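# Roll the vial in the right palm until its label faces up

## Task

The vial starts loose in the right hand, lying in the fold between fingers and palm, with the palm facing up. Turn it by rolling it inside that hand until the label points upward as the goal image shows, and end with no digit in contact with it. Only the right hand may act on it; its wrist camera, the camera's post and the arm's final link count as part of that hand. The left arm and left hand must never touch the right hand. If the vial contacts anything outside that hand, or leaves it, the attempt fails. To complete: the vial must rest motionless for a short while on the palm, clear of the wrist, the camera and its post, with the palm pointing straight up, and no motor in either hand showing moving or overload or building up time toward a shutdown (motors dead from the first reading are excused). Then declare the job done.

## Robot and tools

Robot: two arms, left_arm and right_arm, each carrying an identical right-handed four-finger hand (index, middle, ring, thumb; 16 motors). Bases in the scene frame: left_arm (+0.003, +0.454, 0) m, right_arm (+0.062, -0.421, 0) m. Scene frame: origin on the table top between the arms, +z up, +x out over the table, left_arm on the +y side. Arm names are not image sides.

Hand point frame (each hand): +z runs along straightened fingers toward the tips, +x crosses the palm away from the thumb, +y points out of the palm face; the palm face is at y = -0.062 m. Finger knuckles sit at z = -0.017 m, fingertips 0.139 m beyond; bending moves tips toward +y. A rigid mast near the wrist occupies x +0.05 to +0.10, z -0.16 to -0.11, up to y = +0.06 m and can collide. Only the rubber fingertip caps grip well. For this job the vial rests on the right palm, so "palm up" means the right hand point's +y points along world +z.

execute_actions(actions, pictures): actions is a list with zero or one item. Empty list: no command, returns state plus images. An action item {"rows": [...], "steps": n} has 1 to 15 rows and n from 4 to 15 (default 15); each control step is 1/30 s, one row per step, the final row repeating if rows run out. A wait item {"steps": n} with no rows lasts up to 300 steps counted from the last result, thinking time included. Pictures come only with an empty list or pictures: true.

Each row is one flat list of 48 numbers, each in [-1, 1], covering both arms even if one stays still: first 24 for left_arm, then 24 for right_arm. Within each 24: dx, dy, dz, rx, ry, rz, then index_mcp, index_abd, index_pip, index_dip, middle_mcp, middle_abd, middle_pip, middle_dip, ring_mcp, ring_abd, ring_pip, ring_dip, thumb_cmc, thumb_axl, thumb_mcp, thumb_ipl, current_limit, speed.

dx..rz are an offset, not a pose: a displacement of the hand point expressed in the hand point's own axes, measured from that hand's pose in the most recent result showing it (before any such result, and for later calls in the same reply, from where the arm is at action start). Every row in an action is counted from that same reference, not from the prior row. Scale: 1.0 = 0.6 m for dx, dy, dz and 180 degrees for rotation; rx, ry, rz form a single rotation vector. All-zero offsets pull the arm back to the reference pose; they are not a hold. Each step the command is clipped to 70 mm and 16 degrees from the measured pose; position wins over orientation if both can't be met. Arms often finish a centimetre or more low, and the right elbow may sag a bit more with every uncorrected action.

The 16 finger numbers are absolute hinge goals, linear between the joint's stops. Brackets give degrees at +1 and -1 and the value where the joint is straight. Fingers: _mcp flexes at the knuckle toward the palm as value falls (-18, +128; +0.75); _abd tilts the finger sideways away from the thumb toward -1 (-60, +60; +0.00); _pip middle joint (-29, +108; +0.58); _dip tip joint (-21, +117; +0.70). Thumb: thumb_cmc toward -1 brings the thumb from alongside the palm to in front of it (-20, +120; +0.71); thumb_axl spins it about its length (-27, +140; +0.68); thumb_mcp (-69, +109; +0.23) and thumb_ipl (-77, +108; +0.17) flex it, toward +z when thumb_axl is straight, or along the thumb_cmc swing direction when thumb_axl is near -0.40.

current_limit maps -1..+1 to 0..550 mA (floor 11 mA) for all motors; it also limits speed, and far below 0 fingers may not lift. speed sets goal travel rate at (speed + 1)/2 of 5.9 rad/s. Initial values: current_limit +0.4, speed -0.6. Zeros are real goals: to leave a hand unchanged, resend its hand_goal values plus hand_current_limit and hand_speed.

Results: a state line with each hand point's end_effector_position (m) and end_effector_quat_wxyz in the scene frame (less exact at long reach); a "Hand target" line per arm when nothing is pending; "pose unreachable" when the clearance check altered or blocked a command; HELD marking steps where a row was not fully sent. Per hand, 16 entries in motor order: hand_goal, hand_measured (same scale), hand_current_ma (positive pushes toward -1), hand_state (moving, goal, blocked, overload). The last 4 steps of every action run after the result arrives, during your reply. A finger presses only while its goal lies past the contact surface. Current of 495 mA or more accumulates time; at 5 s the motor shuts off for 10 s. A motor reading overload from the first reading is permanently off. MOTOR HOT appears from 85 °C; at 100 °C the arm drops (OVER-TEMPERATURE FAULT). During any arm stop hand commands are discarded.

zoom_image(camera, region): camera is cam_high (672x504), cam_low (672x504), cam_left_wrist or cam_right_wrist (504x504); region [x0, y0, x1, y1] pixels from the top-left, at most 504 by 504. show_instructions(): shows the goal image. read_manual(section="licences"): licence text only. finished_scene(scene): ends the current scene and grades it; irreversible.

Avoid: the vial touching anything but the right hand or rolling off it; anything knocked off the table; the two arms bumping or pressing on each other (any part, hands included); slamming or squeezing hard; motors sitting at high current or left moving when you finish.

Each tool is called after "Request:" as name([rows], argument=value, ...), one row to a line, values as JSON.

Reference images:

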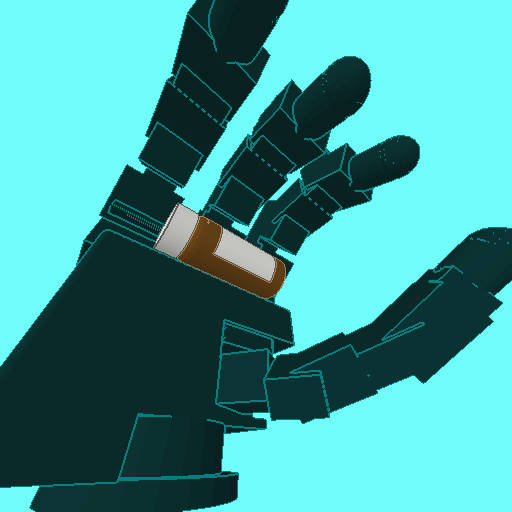

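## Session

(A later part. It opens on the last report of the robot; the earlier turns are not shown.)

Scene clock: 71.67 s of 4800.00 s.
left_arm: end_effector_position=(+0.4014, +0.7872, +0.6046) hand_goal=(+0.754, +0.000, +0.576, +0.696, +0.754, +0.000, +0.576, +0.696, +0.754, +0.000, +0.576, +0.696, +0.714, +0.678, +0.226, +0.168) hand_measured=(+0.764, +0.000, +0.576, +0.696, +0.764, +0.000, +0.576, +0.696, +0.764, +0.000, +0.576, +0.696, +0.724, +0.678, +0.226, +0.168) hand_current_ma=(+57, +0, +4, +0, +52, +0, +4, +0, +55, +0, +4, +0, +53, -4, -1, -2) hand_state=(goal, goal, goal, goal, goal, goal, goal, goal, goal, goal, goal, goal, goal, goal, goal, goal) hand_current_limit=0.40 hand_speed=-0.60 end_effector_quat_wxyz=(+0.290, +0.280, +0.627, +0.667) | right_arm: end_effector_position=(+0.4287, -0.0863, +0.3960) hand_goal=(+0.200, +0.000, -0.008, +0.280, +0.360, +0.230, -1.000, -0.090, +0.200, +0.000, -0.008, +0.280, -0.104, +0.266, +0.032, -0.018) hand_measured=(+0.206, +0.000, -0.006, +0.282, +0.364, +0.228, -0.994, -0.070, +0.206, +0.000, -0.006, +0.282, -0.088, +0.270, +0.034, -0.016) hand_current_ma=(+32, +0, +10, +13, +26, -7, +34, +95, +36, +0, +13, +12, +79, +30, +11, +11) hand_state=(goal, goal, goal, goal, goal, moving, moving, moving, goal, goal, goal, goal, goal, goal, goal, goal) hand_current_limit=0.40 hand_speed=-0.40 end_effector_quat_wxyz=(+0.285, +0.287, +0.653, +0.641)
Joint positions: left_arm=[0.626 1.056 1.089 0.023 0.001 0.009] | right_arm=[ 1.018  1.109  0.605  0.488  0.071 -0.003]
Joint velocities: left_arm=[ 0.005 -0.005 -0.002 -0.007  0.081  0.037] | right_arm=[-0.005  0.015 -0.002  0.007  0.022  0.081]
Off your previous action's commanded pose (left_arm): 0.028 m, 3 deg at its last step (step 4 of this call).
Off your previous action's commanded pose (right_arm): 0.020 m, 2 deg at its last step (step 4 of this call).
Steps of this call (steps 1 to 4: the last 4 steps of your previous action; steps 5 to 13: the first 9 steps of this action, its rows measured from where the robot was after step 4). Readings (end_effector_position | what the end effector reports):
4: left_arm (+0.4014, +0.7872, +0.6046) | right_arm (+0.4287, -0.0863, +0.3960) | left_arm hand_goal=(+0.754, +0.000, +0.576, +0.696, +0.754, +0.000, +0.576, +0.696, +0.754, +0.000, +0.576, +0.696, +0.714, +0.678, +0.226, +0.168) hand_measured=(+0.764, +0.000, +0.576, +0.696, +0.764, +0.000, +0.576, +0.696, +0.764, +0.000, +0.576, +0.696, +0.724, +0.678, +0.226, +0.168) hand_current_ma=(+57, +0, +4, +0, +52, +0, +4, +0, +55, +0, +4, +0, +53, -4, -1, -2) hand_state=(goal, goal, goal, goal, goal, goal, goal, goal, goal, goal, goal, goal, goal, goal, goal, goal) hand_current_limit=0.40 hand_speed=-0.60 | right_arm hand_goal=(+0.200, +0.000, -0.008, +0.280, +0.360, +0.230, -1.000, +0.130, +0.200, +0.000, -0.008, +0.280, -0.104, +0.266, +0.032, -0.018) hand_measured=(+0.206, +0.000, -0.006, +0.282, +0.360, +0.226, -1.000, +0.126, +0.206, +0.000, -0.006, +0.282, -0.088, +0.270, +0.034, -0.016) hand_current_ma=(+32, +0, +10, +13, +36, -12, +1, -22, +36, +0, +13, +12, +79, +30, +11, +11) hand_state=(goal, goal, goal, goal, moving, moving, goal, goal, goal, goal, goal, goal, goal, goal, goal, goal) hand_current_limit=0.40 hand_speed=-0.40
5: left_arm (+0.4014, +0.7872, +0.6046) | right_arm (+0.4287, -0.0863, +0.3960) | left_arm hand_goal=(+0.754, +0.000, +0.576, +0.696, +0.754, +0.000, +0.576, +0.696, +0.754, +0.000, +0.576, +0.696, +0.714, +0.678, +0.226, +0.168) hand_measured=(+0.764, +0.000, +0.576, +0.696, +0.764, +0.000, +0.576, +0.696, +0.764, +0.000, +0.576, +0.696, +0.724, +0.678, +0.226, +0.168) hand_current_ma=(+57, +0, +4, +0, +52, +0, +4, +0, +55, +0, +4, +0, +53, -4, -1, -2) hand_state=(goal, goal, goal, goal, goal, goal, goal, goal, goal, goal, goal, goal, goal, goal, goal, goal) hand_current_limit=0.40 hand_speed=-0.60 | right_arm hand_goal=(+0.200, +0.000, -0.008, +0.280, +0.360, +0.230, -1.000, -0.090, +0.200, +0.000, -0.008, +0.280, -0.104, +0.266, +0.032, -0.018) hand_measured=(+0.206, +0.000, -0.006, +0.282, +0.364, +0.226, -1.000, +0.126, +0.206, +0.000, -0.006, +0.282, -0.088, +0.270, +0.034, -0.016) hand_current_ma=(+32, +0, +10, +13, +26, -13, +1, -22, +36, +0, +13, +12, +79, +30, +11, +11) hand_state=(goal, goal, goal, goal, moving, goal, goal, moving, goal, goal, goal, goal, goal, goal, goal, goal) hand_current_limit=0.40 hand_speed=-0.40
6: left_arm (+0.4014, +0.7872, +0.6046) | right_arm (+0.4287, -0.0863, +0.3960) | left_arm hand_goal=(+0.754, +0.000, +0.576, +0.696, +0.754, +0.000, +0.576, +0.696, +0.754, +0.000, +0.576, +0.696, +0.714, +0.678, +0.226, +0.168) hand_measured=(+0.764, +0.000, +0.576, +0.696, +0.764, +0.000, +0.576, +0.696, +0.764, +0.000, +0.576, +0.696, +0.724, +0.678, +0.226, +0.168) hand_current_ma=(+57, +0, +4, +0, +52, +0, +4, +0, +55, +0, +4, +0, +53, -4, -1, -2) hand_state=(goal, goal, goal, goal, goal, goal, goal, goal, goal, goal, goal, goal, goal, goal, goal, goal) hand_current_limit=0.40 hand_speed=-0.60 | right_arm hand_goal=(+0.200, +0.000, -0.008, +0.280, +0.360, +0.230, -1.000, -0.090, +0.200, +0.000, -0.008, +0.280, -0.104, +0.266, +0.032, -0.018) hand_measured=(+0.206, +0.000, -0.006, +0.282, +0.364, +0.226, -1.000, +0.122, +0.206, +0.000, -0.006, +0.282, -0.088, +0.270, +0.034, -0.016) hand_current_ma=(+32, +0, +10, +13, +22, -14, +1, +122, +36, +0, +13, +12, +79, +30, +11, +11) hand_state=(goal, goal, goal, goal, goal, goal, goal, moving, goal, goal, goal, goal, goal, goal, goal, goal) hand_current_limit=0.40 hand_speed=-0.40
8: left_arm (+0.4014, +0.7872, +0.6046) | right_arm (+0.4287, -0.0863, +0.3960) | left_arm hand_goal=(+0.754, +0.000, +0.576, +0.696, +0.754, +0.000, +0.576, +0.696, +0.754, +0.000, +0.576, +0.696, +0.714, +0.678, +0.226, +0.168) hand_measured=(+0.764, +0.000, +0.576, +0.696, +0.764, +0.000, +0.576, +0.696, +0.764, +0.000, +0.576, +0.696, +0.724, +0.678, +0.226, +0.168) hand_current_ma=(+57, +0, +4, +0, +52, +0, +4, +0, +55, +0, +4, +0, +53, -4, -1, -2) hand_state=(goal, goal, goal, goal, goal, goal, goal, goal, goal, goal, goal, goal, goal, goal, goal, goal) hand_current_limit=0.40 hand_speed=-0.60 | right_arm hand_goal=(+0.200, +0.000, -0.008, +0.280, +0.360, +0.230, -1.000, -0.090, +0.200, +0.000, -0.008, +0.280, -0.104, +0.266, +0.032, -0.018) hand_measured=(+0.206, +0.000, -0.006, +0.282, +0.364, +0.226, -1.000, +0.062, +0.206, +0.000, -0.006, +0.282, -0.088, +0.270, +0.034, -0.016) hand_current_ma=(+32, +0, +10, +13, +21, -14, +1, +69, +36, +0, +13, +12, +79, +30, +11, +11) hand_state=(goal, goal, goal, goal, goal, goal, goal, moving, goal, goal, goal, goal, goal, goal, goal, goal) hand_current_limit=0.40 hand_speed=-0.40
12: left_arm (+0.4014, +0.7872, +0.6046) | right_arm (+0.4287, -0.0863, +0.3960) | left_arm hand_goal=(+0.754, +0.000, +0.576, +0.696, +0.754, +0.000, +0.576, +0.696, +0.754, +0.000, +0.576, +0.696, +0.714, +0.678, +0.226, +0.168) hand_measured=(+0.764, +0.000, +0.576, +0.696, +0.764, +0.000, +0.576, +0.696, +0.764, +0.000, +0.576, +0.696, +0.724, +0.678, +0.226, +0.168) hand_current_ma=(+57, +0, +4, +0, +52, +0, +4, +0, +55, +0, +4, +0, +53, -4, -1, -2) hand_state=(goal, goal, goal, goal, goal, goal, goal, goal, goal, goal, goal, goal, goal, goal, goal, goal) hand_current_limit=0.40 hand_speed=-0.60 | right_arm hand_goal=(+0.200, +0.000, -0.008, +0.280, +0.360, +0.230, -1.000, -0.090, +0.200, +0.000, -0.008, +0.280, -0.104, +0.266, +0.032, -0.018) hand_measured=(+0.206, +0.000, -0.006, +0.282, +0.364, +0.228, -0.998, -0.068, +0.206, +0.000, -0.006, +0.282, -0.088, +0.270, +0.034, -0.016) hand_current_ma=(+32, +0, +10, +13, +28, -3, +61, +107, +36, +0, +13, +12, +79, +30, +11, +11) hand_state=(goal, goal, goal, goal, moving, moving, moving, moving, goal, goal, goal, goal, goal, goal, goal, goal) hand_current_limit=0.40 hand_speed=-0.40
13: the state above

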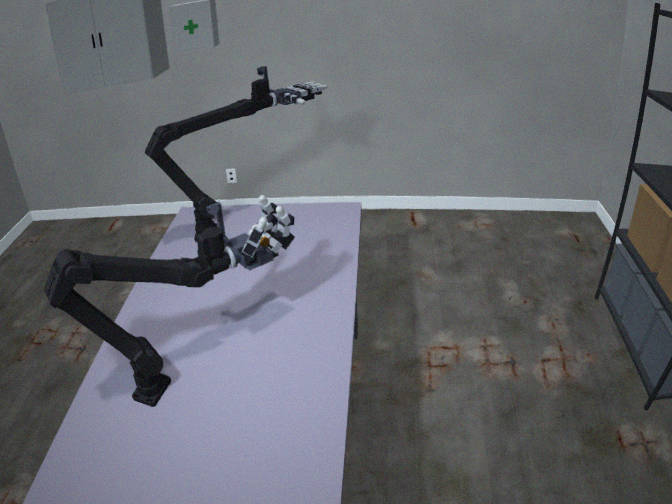

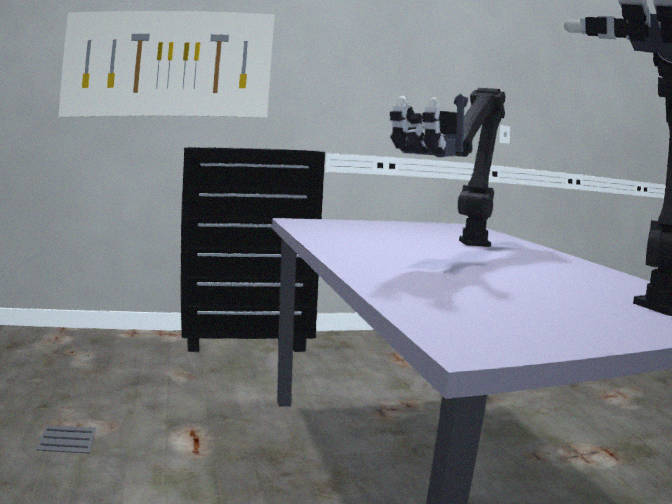

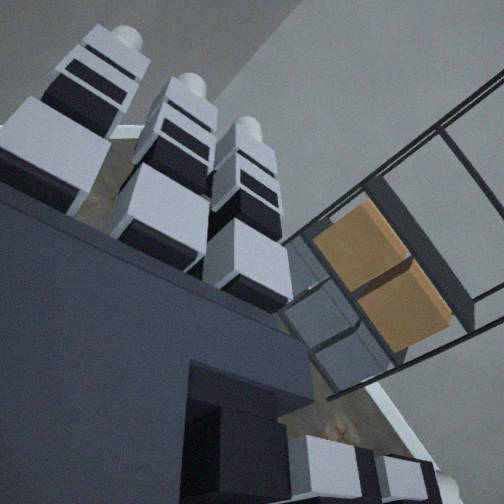

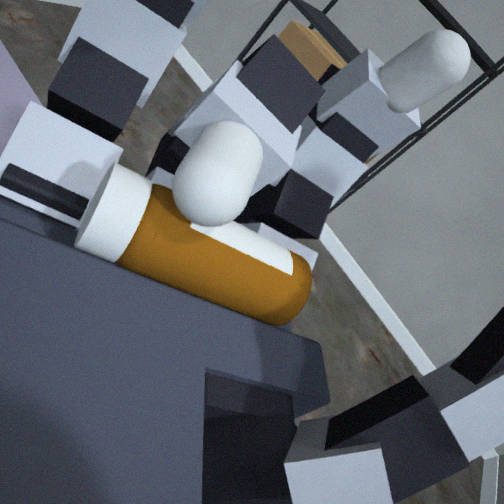

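Request:
execute_actions([
  {"rows": [[0,0.0463,-0.0099,-0.0163,0,0,0.754,0,0.576,0.696,0.754,0,0.576,0.696,0.754,0,0.576,0.696,0.714,0.678,0.226,0.168,0.4,-0.6,0,0.0333,0.0025,-0.0123,0.0004,0.001,0.2,0,-0.008,0.28,0.339,0.23,-1,-0.1,0.2,0,-0.008,0.28,-0.104,0.266,0.032,-0.018,0.4,-0.4],[0,0.0463,-0.0099,-0.0163,0,0,0.754,0,0.576,0.696,0.754,0,0.576,0.696,0.754,0,0.576,0.696,0.714,0.678,0.226,0.168,0.4,-0.6,0,0.0333,0.0025,-0.0123,0.0004,0.001,0.2,0,-0.008,0.28,0.317,0.23,-1,-0.095,0.2,0,-0.008,0.28,-0.104,0.266,0.032,-0.018,0.4,-0.4],[0,0.0463,-0.0099,-0.0163,0,0,0.754,0,0.576,0.696,0.754,0,0.576,0.696,0.754,0,0.576,0.696,0.714,0.678,0.226,0.168,0.4,-0.6,0,0.0333,0.0025,-0.0123,0.0004,0.001,0.2,0,-0.008,0.28,0.296,0.23,-1,-0.088,0.2,0,-0.008,0.28,-0.104,0.266,0.032,-0.018,0.4,-0.4],[0,0.0463,-0.0099,-0.0163,0,0,0.754,0,0.576,0.696,0.754,0,0.576,0.696,0.754,0,0.576,0.696,0.714,0.678,0.226,0.168,0.4,-0.6,0,0.0333,0.0025,-0.0123,0.0004,0.001,0.2,0,-0.008,0.28,0.274,0.23,-1,-0.081,0.2,0,-0.008,0.28,-0.104,0.266,0.032,-0.018,0.4,-0.4],[0,0.0463,-0.0099,-0.0163,0,0,0.754,0,0.576,0.696,0.754,0,0.576,0.696,0.754,0,0.576,0.696,0.714,0.678,0.226,0.168,0.4,-0.6,0,0.0333,0.0025,-0.0123,0.0004,0.001,0.2,0,-0.008,0.28,0.253,0.23,-1,-0.075,0.2,0,-0.008,0.28,-0.104,0.266,0.032,-0.018,0.4,-0.4],[0,0.0463,-0.0099,-0.0163,0,0,0.754,0,0.576,0.696,0.754,0,0.576,0.696,0.754,0,0.576,0.696,0.714,0.678,0.226,0.168,0.4,-0.6,0,0.0333,0.0025,-0.0123,0.0004,0.001,0.2,0,-0.008,0.28,0.235,0.23,-1,-0.068,0.2,0,-0.008,0.28,-0.104,0.266,0.032,-0.018,0.4,-0.4],[0,0.0463,-0.0099,-0.0163,0,0,0.754,0,0.576,0.696,0.754,0,0.576,0.696,0.754,0,0.576,0.696,0.714,0.678,0.226,0.168,0.4,-0.6,0,0.0333,0.0025,-0.0123,0.0004,0.001,0.2,0,-0.008,0.28,0.235,0.23,-1,-0.062,0.2,0,-0.008,0.28,-0.104,0.266,0.032,-0.018,0.4,-0.4]], "steps": 14},
], pictures=true)

Request:
zoom_image(camera="cam_right_wrist", region=[60, 120, 340, 350])

Scene clock: 72.53 s of 4800.00 s.
left_arm: end_effector_position=(+0.4014, +0.7872, +0.6046) hand_goal=(+0.754, +0.000, +0.576, +0.696, +0.754, +0.000, +0.576, +0.696, +0.754, +0.000, +0.576, +0.696, +0.714, +0.678, +0.226, +0.168) hand_measured=(+0.764, +0.000, +0.576, +0.696, +0.764, +0.000, +0.576, +0.696, +0.764, +0.000, +0.576, +0.696, +0.724, +0.678, +0.226, +0.168) hand_current_ma=(+57, +0, +4, +0, +52, +0, +4, +0, +55, +0, +4, +0, +53, -4, -1, -2) hand_state=(goal, goal, goal, goal, goal, goal, goal, goal, goal, goal, goal, goal, goal, goal, goal, goal) hand_current_limit=0.40 hand_speed=-0.60 end_effector_quat_wxyz=(+0.290, +0.280, +0.627, +0.667) | right_arm: end_effector_position=(+0.4287, -0.0863, +0.3960) hand_goal=(+0.200, +0.000, -0.008, +0.280, +0.236, +0.230, -1.000, -0.062, +0.200, +0.000, -0.008, +0.280, -0.104, +0.266, +0.032, -0.018) hand_measured=(+0.206, +0.000, -0.006, +0.282, +0.272, +0.230, -0.982, -0.056, +0.206, +0.000, -0.006, +0.282, -0.088, +0.270, +0.034, -0.016) hand_current_ma=(+32, +0, +10, +13, +173, +1, +89, +29, +36, +0, +13, +12, +79, +30, +11, +11) hand_state=(goal, goal, goal, goal, moving, goal, goal, moving, goal, goal, goal, goal, goal, goal, goal, goal) hand_current_limit=0.40 hand_speed=-0.40 end_effector_quat_wxyz=(+0.285, +0.287, +0.653, +0.641)
Joint positions: left_arm=[0.626 1.056 1.089 0.023 0.001 0.009] | right_arm=[ 1.018  1.109  0.605  0.488  0.071 -0.003]
Joint velocities: left_arm=[-0.015 -0.024 -0.022 -0.007 -0.022 -0.022] | right_arm=[-0.015 -0.005 -0.012 -0.012  0.007 -0.066]
Off your previous action's commanded pose (left_arm): 0.028 m, 3 deg at its last step (step 4 of this call).
Off your previous action's commanded pose (right_arm): 0.020 m, 2 deg at its last step (step 4 of this call).
Steps of this call (steps 1 to 4: the last 4 steps of your previous action; steps 5 to 16: nothing new was sent; steps 17 to 26: the first 10 steps of this action). Readings (end_effector_position | what the end effector reports):
17: left_arm (+0.4014, +0.7872, +0.6046) | right_arm (+0.4287, -0.0863, +0.3960) | left_arm hand_goal=(+0.754, +0.000, +0.576, +0.696, +0.754, +0.000, +0.576, +0.696, +0.754, +0.000, +0.576, +0.696, +0.714, +0.678, +0.226, +0.168) hand_measured=(+0.764, +0.000, +0.576, +0.696, +0.764, +0.000, +0.576, +0.696, +0.764, +0.000, +0.576, +0.696, +0.724, +0.678, +0.226, +0.168) hand_current_ma=(+57, +0, +4, +0, +52, +0, +4, +0, +55, +0, +4, +0, +53, -4, -1, -2) hand_state=(goal, goal, goal, goal, goal, goal, goal, goal, goal, goal, goal, goal, goal, goal, goal, goal) hand_current_limit=0.40 hand_speed=-0.60 | right_arm hand_goal=(+0.200, +0.000, -0.008, +0.280, +0.340, +0.230, -1.000, -0.100, +0.200, +0.000, -0.008, +0.280, -0.104, +0.266, +0.032, -0.018) hand_measured=(+0.206, +0.000, -0.006, +0.282, +0.364, +0.228, -0.994, -0.070, +0.206, +0.000, -0.006, +0.282, -0.088, +0.270, +0.034, -0.016) hand_current_ma=(+32, +0, +10, +13, +25, -7, +31, +100, +36, +0, +13, +12, +79, +30, +11, +11) hand_state=(goal, goal, goal, goal, moving, goal, goal, moving, goal, goal, goal, goal, goal, goal, goal, goal) hand_current_limit=0.40 hand_speed=-0.40
18: left_arm (+0.4014, +0.7872, +0.6046) | right_arm (+0.4287, -0.0863, +0.3960) | left_arm hand_goal=(+0.754, +0.000, +0.576, +0.696, +0.754, +0.000, +0.576, +0.696, +0.754, +0.000, +0.576, +0.696, +0.714, +0.678, +0.226, +0.168) hand_measured=(+0.764, +0.000, +0.576, +0.696, +0.764, +0.000, +0.576, +0.696, +0.764, +0.000, +0.576, +0.696, +0.724, +0.678, +0.226, +0.168) hand_current_ma=(+57, +0, +4, +0, +52, +0, +4, +0, +55, +0, +4, +0, +53, -4, -1, -2) hand_state=(goal, goal, goal, goal, goal, goal, goal, goal, goal, goal, goal, goal, goal, goal, goal, goal) hand_current_limit=0.40 hand_speed=-0.60 | right_arm hand_goal=(+0.200, +0.000, -0.008, +0.280, +0.318, +0.230, -1.000, -0.094, +0.200, +0.000, -0.008, +0.280, -0.104, +0.266, +0.032, -0.018) hand_measured=(+0.206, +0.000, -0.006, +0.282, +0.364, +0.228, -0.994, -0.070, +0.206, +0.000, -0.006, +0.282, -0.088, +0.270, +0.034, -0.016) hand_current_ma=(+32, +0, +10, +13, +121, -7, +34, +130, +36, +0, +13, +12, +79, +30, +11, +11) hand_state=(goal, goal, goal, goal, moving, goal, goal, moving, goal, goal, goal, goal, goal, goal, goal, goal) hand_current_limit=0.40 hand_speed=-0.40
20: left_arm (+0.4014, +0.7872, +0.6046) | right_arm (+0.4287, -0.0863, +0.3960) | left_arm hand_goal=(+0.754, +0.000, +0.576, +0.696, +0.754, +0.000, +0.576, +0.696, +0.754, +0.000, +0.576, +0.696, +0.714, +0.678, +0.226, +0.168) hand_measured=(+0.764, +0.000, +0.576, +0.696, +0.764, +0.000, +0.576, +0.696, +0.764, +0.000, +0.576, +0.696, +0.724, +0.678, +0.226, +0.168) hand_current_ma=(+57, +0, +4, +0, +52, +0, +4, +0, +55, +0, +4, +0, +53, -4, -1, -2) hand_state=(goal, goal, goal, goal, goal, goal, goal, goal, goal, goal, goal, goal, goal, goal, goal, goal) hand_current_limit=0.40 hand_speed=-0.60 | right_arm hand_goal=(+0.200, +0.000, -0.008, +0.280, +0.274, +0.230, -1.000, -0.080, +0.200, +0.000, -0.008, +0.280, -0.104, +0.266, +0.032, -0.018) hand_measured=(+0.206, +0.000, -0.006, +0.282, +0.346, +0.230, -0.990, -0.074, +0.206, +0.000, -0.006, +0.282, -0.088, +0.270, +0.034, -0.016) hand_current_ma=(+32, +0, +10, +13, +213, +4, +70, +72, +36, +0, +13, +12, +79, +30, +11, +11) hand_state=(goal, goal, goal, goal, moving, moving, moving, moving, goal, goal, goal, goal, goal, goal, goal, goal) hand_current_limit=0.40 hand_speed=-0.40
24: left_arm (+0.4014, +0.7872, +0.6046) | right_arm (+0.4287, -0.0863, +0.3960) | left_arm hand_goal=(+0.754, +0.000, +0.576, +0.696, +0.754, +0.000, +0.576, +0.696, +0.754, +0.000, +0.576, +0.696, +0.714, +0.678, +0.226, +0.168) hand_measured=(+0.764, +0.000, +0.576, +0.696, +0.764, +0.000, +0.576, +0.696, +0.764, +0.000, +0.576, +0.696, +0.724, +0.678, +0.226, +0.168) hand_current_ma=(+57, +0, +4, +0, +52, +0, +4, +0, +55, +0, +4, +0, +53, -4, -1, -2) hand_state=(goal, goal, goal, goal, goal, goal, goal, goal, goal, goal, goal, goal, goal, goal, goal, goal) hand_current_limit=0.40 hand_speed=-0.60 | right_arm hand_goal=(+0.200, +0.000, -0.008, +0.280, +0.236, +0.230, -1.000, -0.062, +0.200, +0.000, -0.008, +0.280, -0.104, +0.266, +0.032, -0.018) hand_measured=(+0.206, +0.000, -0.006, +0.282, +0.286, +0.230, -0.982, -0.062, +0.206, +0.000, -0.006, +0.282, -0.088, +0.270, +0.034, -0.016) hand_current_ma=(+32, +0, +10, +13, +184, +1, +91, +28, +36, +0, +13, +12, +79, +30, +11, +11) hand_state=(goal, goal, goal, goal, moving, goal, moving, moving, goal, goal, goal, goal, goal, goal, goal, goal) hand_current_limit=0.40 hand_speed=-0.40
26: the state above

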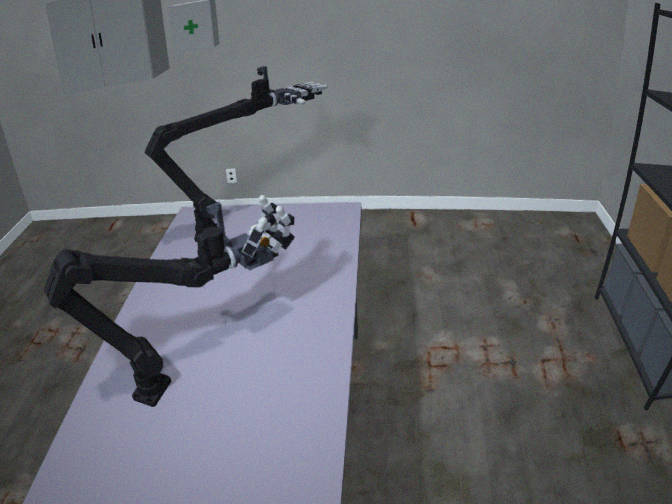

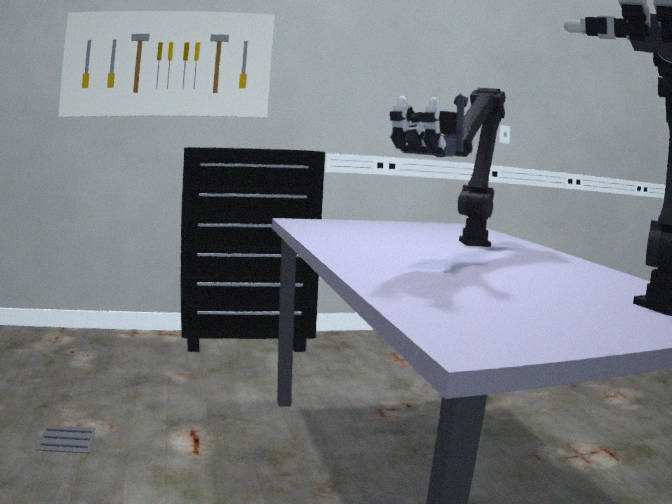

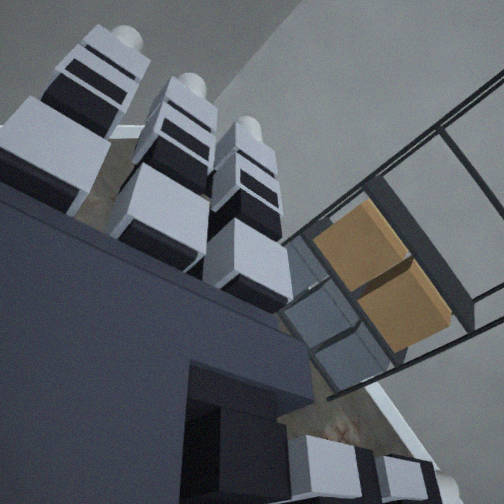

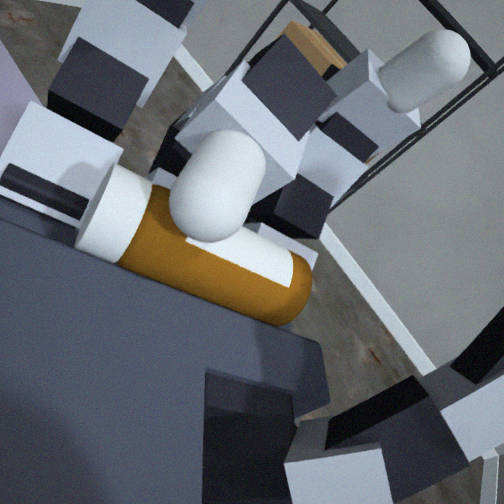

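Region (60, 120, 340, 350) of cam_right_wrist's 504x504 image, scaled by 1.800, with more detail than that image has; it fills the top 414 rows of this view, and the rest is white.

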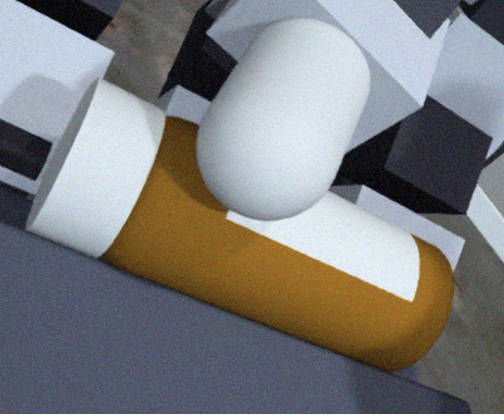

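Request:
execute_actions([
  {"rows": [[0,0.0463,-0.0099,-0.0163,0,0,0.754,0,0.576,0.696,0.754,0,0.576,0.696,0.754,0,0.576,0.696,0.714,0.678,0.226,0.168,0.4,-0.6,0,0.0333,0.0025,-0.0123,0.0004,0.001,0.2,0,-0.008,0.28,0.22,0.23,-1,-0.062,0.2,0,-0.008,0.28,-0.104,0.266,0.032,-0.018,0.4,-0.4],[0,0.0463,-0.0099,-0.0163,0,0,0.754,0,0.576,0.696,0.754,0,0.576,0.696,0.754,0,0.576,0.696,0.714,0.678,0.226,0.168,0.4,-0.6,0,0.0333,0.0025,-0.0123,0.0004,0.001,0.2,0,-0.008,0.28,0.205,0.23,-1,-0.058,0.2,0,-0.008,0.28,-0.104,0.266,0.032,-0.018,0.4,-0.4],[0,0.0463,-0.0099,-0.0163,0,0,0.754,0,0.576,0.696,0.754,0,0.576,0.696,0.754,0,0.576,0.696,0.714,0.678,0.226,0.168,0.4,-0.6,0,0.0333,0.0025,-0.0123,0.0004,0.001,0.2,0,-0.008,0.28,0.192,0.23,-1,-0.053,0.2,0,-0.008,0.28,-0.104,0.266,0.032,-0.018,0.4,-0.4],[0,0.0463,-0.0099,-0.0163,0,0,0.754,0,0.576,0.696,0.754,0,0.576,0.696,0.754,0,0.576,0.696,0.714,0.678,0.226,0.168,0.4,-0.6,0,0.0333,0.0025,-0.0123,0.0004,0.001,0.2,0,-0.008,0.28,0.184,0.23,-1,-0.048,0.2,0,-0.008,0.28,-0.104,0.266,0.032,-0.018,0.4,-0.4]], "steps": 12},
], pictures=true)

Request:
zoom_image(camera="cam_right_wrist", region=[60, 120, 340, 350])

Scene clock: 73.43 s of 4800.00 s.
left_arm: end_effector_position=(+0.4014, +0.7872, +0.6046) hand_goal=(+0.754, +0.000, +0.576, +0.696, +0.754, +0.000, +0.576, +0.696, +0.754, +0.000, +0.576, +0.696, +0.714, +0.678, +0.226, +0.168) hand_measured=(+0.764, +0.000, +0.576, +0.696, +0.764, +0.000, +0.576, +0.696, +0.764, +0.000, +0.576, +0.696, +0.724, +0.678, +0.226, +0.168) hand_current_ma=(+57, +0, +4, +0, +52, +0, +4, +0, +55, +0, +4, +0, +53, -4, -1, -2) hand_state=(goal, goal, goal, goal, goal, goal, goal, goal, goal, goal, goal, goal, goal, goal, goal, goal) hand_current_limit=0.40 hand_speed=-0.60 end_effector_quat_wxyz=(+0.290, +0.280, +0.627, +0.667) | right_arm: end_effector_position=(+0.4287, -0.0863, +0.3960) hand_goal=(+0.200, +0.000, -0.008, +0.280, +0.184, +0.230, -1.000, -0.048, +0.200, +0.000, -0.008, +0.280, -0.104, +0.266, +0.032, -0.018) hand_measured=(+0.206, +0.000, -0.006, +0.282, +0.220, +0.230, -0.982, -0.042, +0.206, +0.000, -0.006, +0.282, -0.088, +0.270, +0.034, -0.016) hand_current_ma=(+32, +0, +10, +13, +187, +1, +92, +31, +36, +0, +13, +12, +79, +30, +11, +11) hand_state=(goal, goal, goal, goal, moving, goal, goal, goal, goal, goal, goal, goal, goal, goal, goal, goal) hand_current_limit=0.40 hand_speed=-0.40 end_effector_quat_wxyz=(+0.285, +0.287, +0.653, +0.641)
Joint positions: left_arm=[0.626 1.056 1.089 0.023 0.001 0.009] | right_arm=[ 1.018  1.109  0.605  0.488  0.071 -0.003]
Joint velocities: left_arm=[-0.005  0.015  0.012  0.002  0.007  0.022] | right_arm=[ 0.005 -0.024 -0.002 -0.017  0.007 -0.066]
Off your previous action's commanded pose (left_arm): 0.028 m, 3 deg at its last step (step 4 of this call).
Off your previous action's commanded pose (right_arm): 0.020 m, 2 deg at its last step (step 4 of this call).
Steps of this call (steps 1 to 4: the last 4 steps of your previous action; steps 5 to 19: nothing new was sent; steps 20 to 27: the first 8 steps of this action). Readings (end_effector_position | what the end effector reports):
20: left_arm (+0.4014, +0.7872, +0.6046) | right_arm (+0.4287, -0.0863, +0.3960) | left_arm hand_goal=(+0.754, +0.000, +0.576, +0.696, +0.754, +0.000, +0.576, +0.696, +0.754, +0.000, +0.576, +0.696, +0.714, +0.678, +0.226, +0.168) hand_measured=(+0.764, +0.000, +0.576, +0.696, +0.764, +0.000, +0.576, +0.696, +0.764, +0.000, +0.576, +0.696, +0.724, +0.678, +0.226, +0.168) hand_current_ma=(+57, +0, +4, +0, +52, +0, +4, +0, +55, +0, +4, +0, +53, -4, -1, -2) hand_state=(goal, goal, goal, goal, goal, goal, goal, goal, goal, goal, goal, goal, goal, goal, goal, goal) hand_current_limit=0.40 hand_speed=-0.60 | right_arm hand_goal=(+0.200, +0.000, -0.008, +0.280, +0.220, +0.230, -1.000, -0.062, +0.200, +0.000, -0.008, +0.280, -0.104, +0.266, +0.032, -0.018) hand_measured=(+0.206, +0.000, -0.006, +0.282, +0.270, +0.230, -0.982, -0.056, +0.206, +0.000, -0.006, +0.282, -0.088, +0.270, +0.034, -0.016) hand_current_ma=(+32, +0, +10, +13, +182, +1, +89, +28, +36, +0, +13, +12, +79, +30, +11, +11) hand_state=(goal, goal, goal, goal, moving, goal, goal, goal, goal, goal, goal, goal, goal, goal, goal, goal) hand_current_limit=0.40 hand_speed=-0.40
21: left_arm (+0.4014, +0.7872, +0.6046) | right_arm (+0.4287, -0.0863, +0.3960) | left_arm hand_goal=(+0.754, +0.000, +0.576, +0.696, +0.754, +0.000, +0.576, +0.696, +0.754, +0.000, +0.576, +0.696, +0.714, +0.678, +0.226, +0.168) hand_measured=(+0.764, +0.000, +0.576, +0.696, +0.764, +0.000, +0.576, +0.696, +0.764, +0.000, +0.576, +0.696, +0.724, +0.678, +0.226, +0.168) hand_current_ma=(+57, +0, +4, +0, +52, +0, +4, +0, +55, +0, +4, +0, +53, -4, -1, -2) hand_state=(goal, goal, goal, goal, goal, goal, goal, goal, goal, goal, goal, goal, goal, goal, goal, goal) hand_current_limit=0.40 hand_speed=-0.60 | right_arm hand_goal=(+0.200, +0.000, -0.008, +0.280, +0.206, +0.230, -1.000, -0.058, +0.200, +0.000, -0.008, +0.280, -0.104, +0.266, +0.032, -0.018) hand_measured=(+0.206, +0.000, -0.006, +0.282, +0.268, +0.230, -0.982, -0.056, +0.206, +0.000, -0.006, +0.282, -0.088, +0.270, +0.034, -0.016) hand_current_ma=(+32, +0, +10, +13, +233, +1, +89, +28, +36, +0, +13, +12, +79, +30, +11, +11) hand_state=(goal, goal, goal, goal, moving, goal, goal, moving, goal, goal, goal, goal, goal, goal, goal, goal) hand_current_limit=0.40 hand_speed=-0.40
23: left_arm (+0.4014, +0.7872, +0.6046) | right_arm (+0.4287, -0.0863, +0.3960) | left_arm hand_goal=(+0.754, +0.000, +0.576, +0.696, +0.754, +0.000, +0.576, +0.696, +0.754, +0.000, +0.576, +0.696, +0.714, +0.678, +0.226, +0.168) hand_measured=(+0.764, +0.000, +0.576, +0.696, +0.764, +0.000, +0.576, +0.696, +0.764, +0.000, +0.576, +0.696, +0.724, +0.678, +0.226, +0.168) hand_current_ma=(+57, +0, +4, +0, +52, +0, +4, +0, +55, +0, +4, +0, +53, -4, -1, -2) hand_state=(goal, goal, goal, goal, goal, goal, goal, goal, goal, goal, goal, goal, goal, goal, goal, goal) hand_current_limit=0.40 hand_speed=-0.60 | right_arm hand_goal=(+0.200, +0.000, -0.008, +0.280, +0.184, +0.230, -1.000, -0.048, +0.200, +0.000, -0.008, +0.280, -0.104, +0.266, +0.032, -0.018) hand_measured=(+0.206, +0.000, -0.006, +0.282, +0.248, +0.230, -0.982, -0.052, +0.206, +0.000, -0.006, +0.282, -0.088, +0.270, +0.034, -0.016) hand_current_ma=(+32, +0, +10, +13, +223, +1, +93, +26, +36, +0, +13, +12, +79, +30, +11, +11) hand_state=(goal, goal, goal, goal, moving, goal, goal, moving, goal, goal, goal, goal, goal, goal, goal, goal) hand_current_limit=0.40 hand_speed=-0.40
27: the state above

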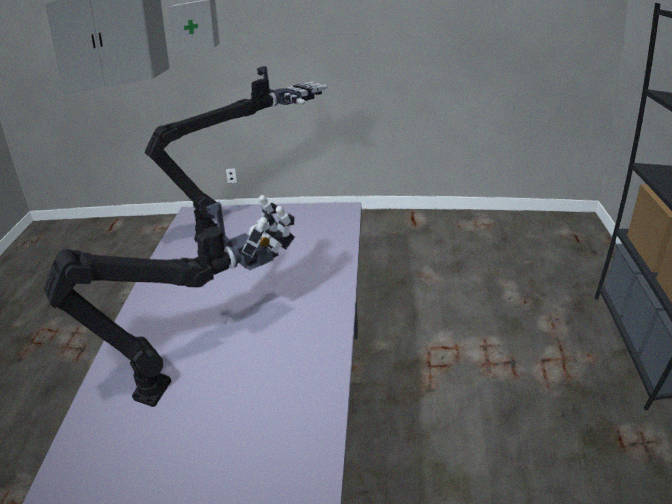

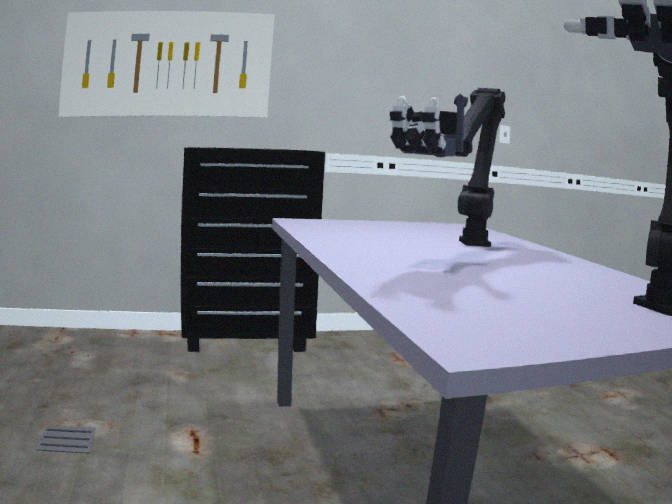

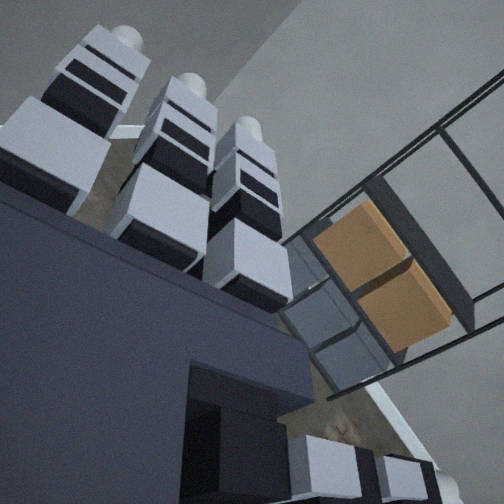

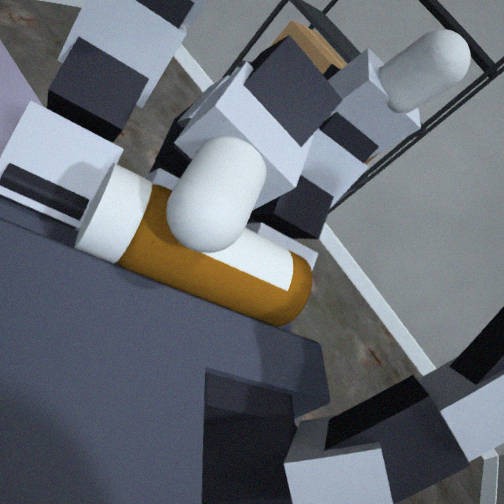

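Region (60, 120, 340, 350) of cam_right_wrist's 504x504 image, scaled by 1.800, with more detail than that image has; it fills the top 414 rows of this view, and the rest is white.

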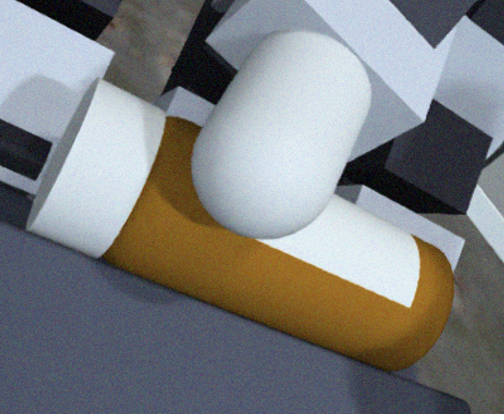

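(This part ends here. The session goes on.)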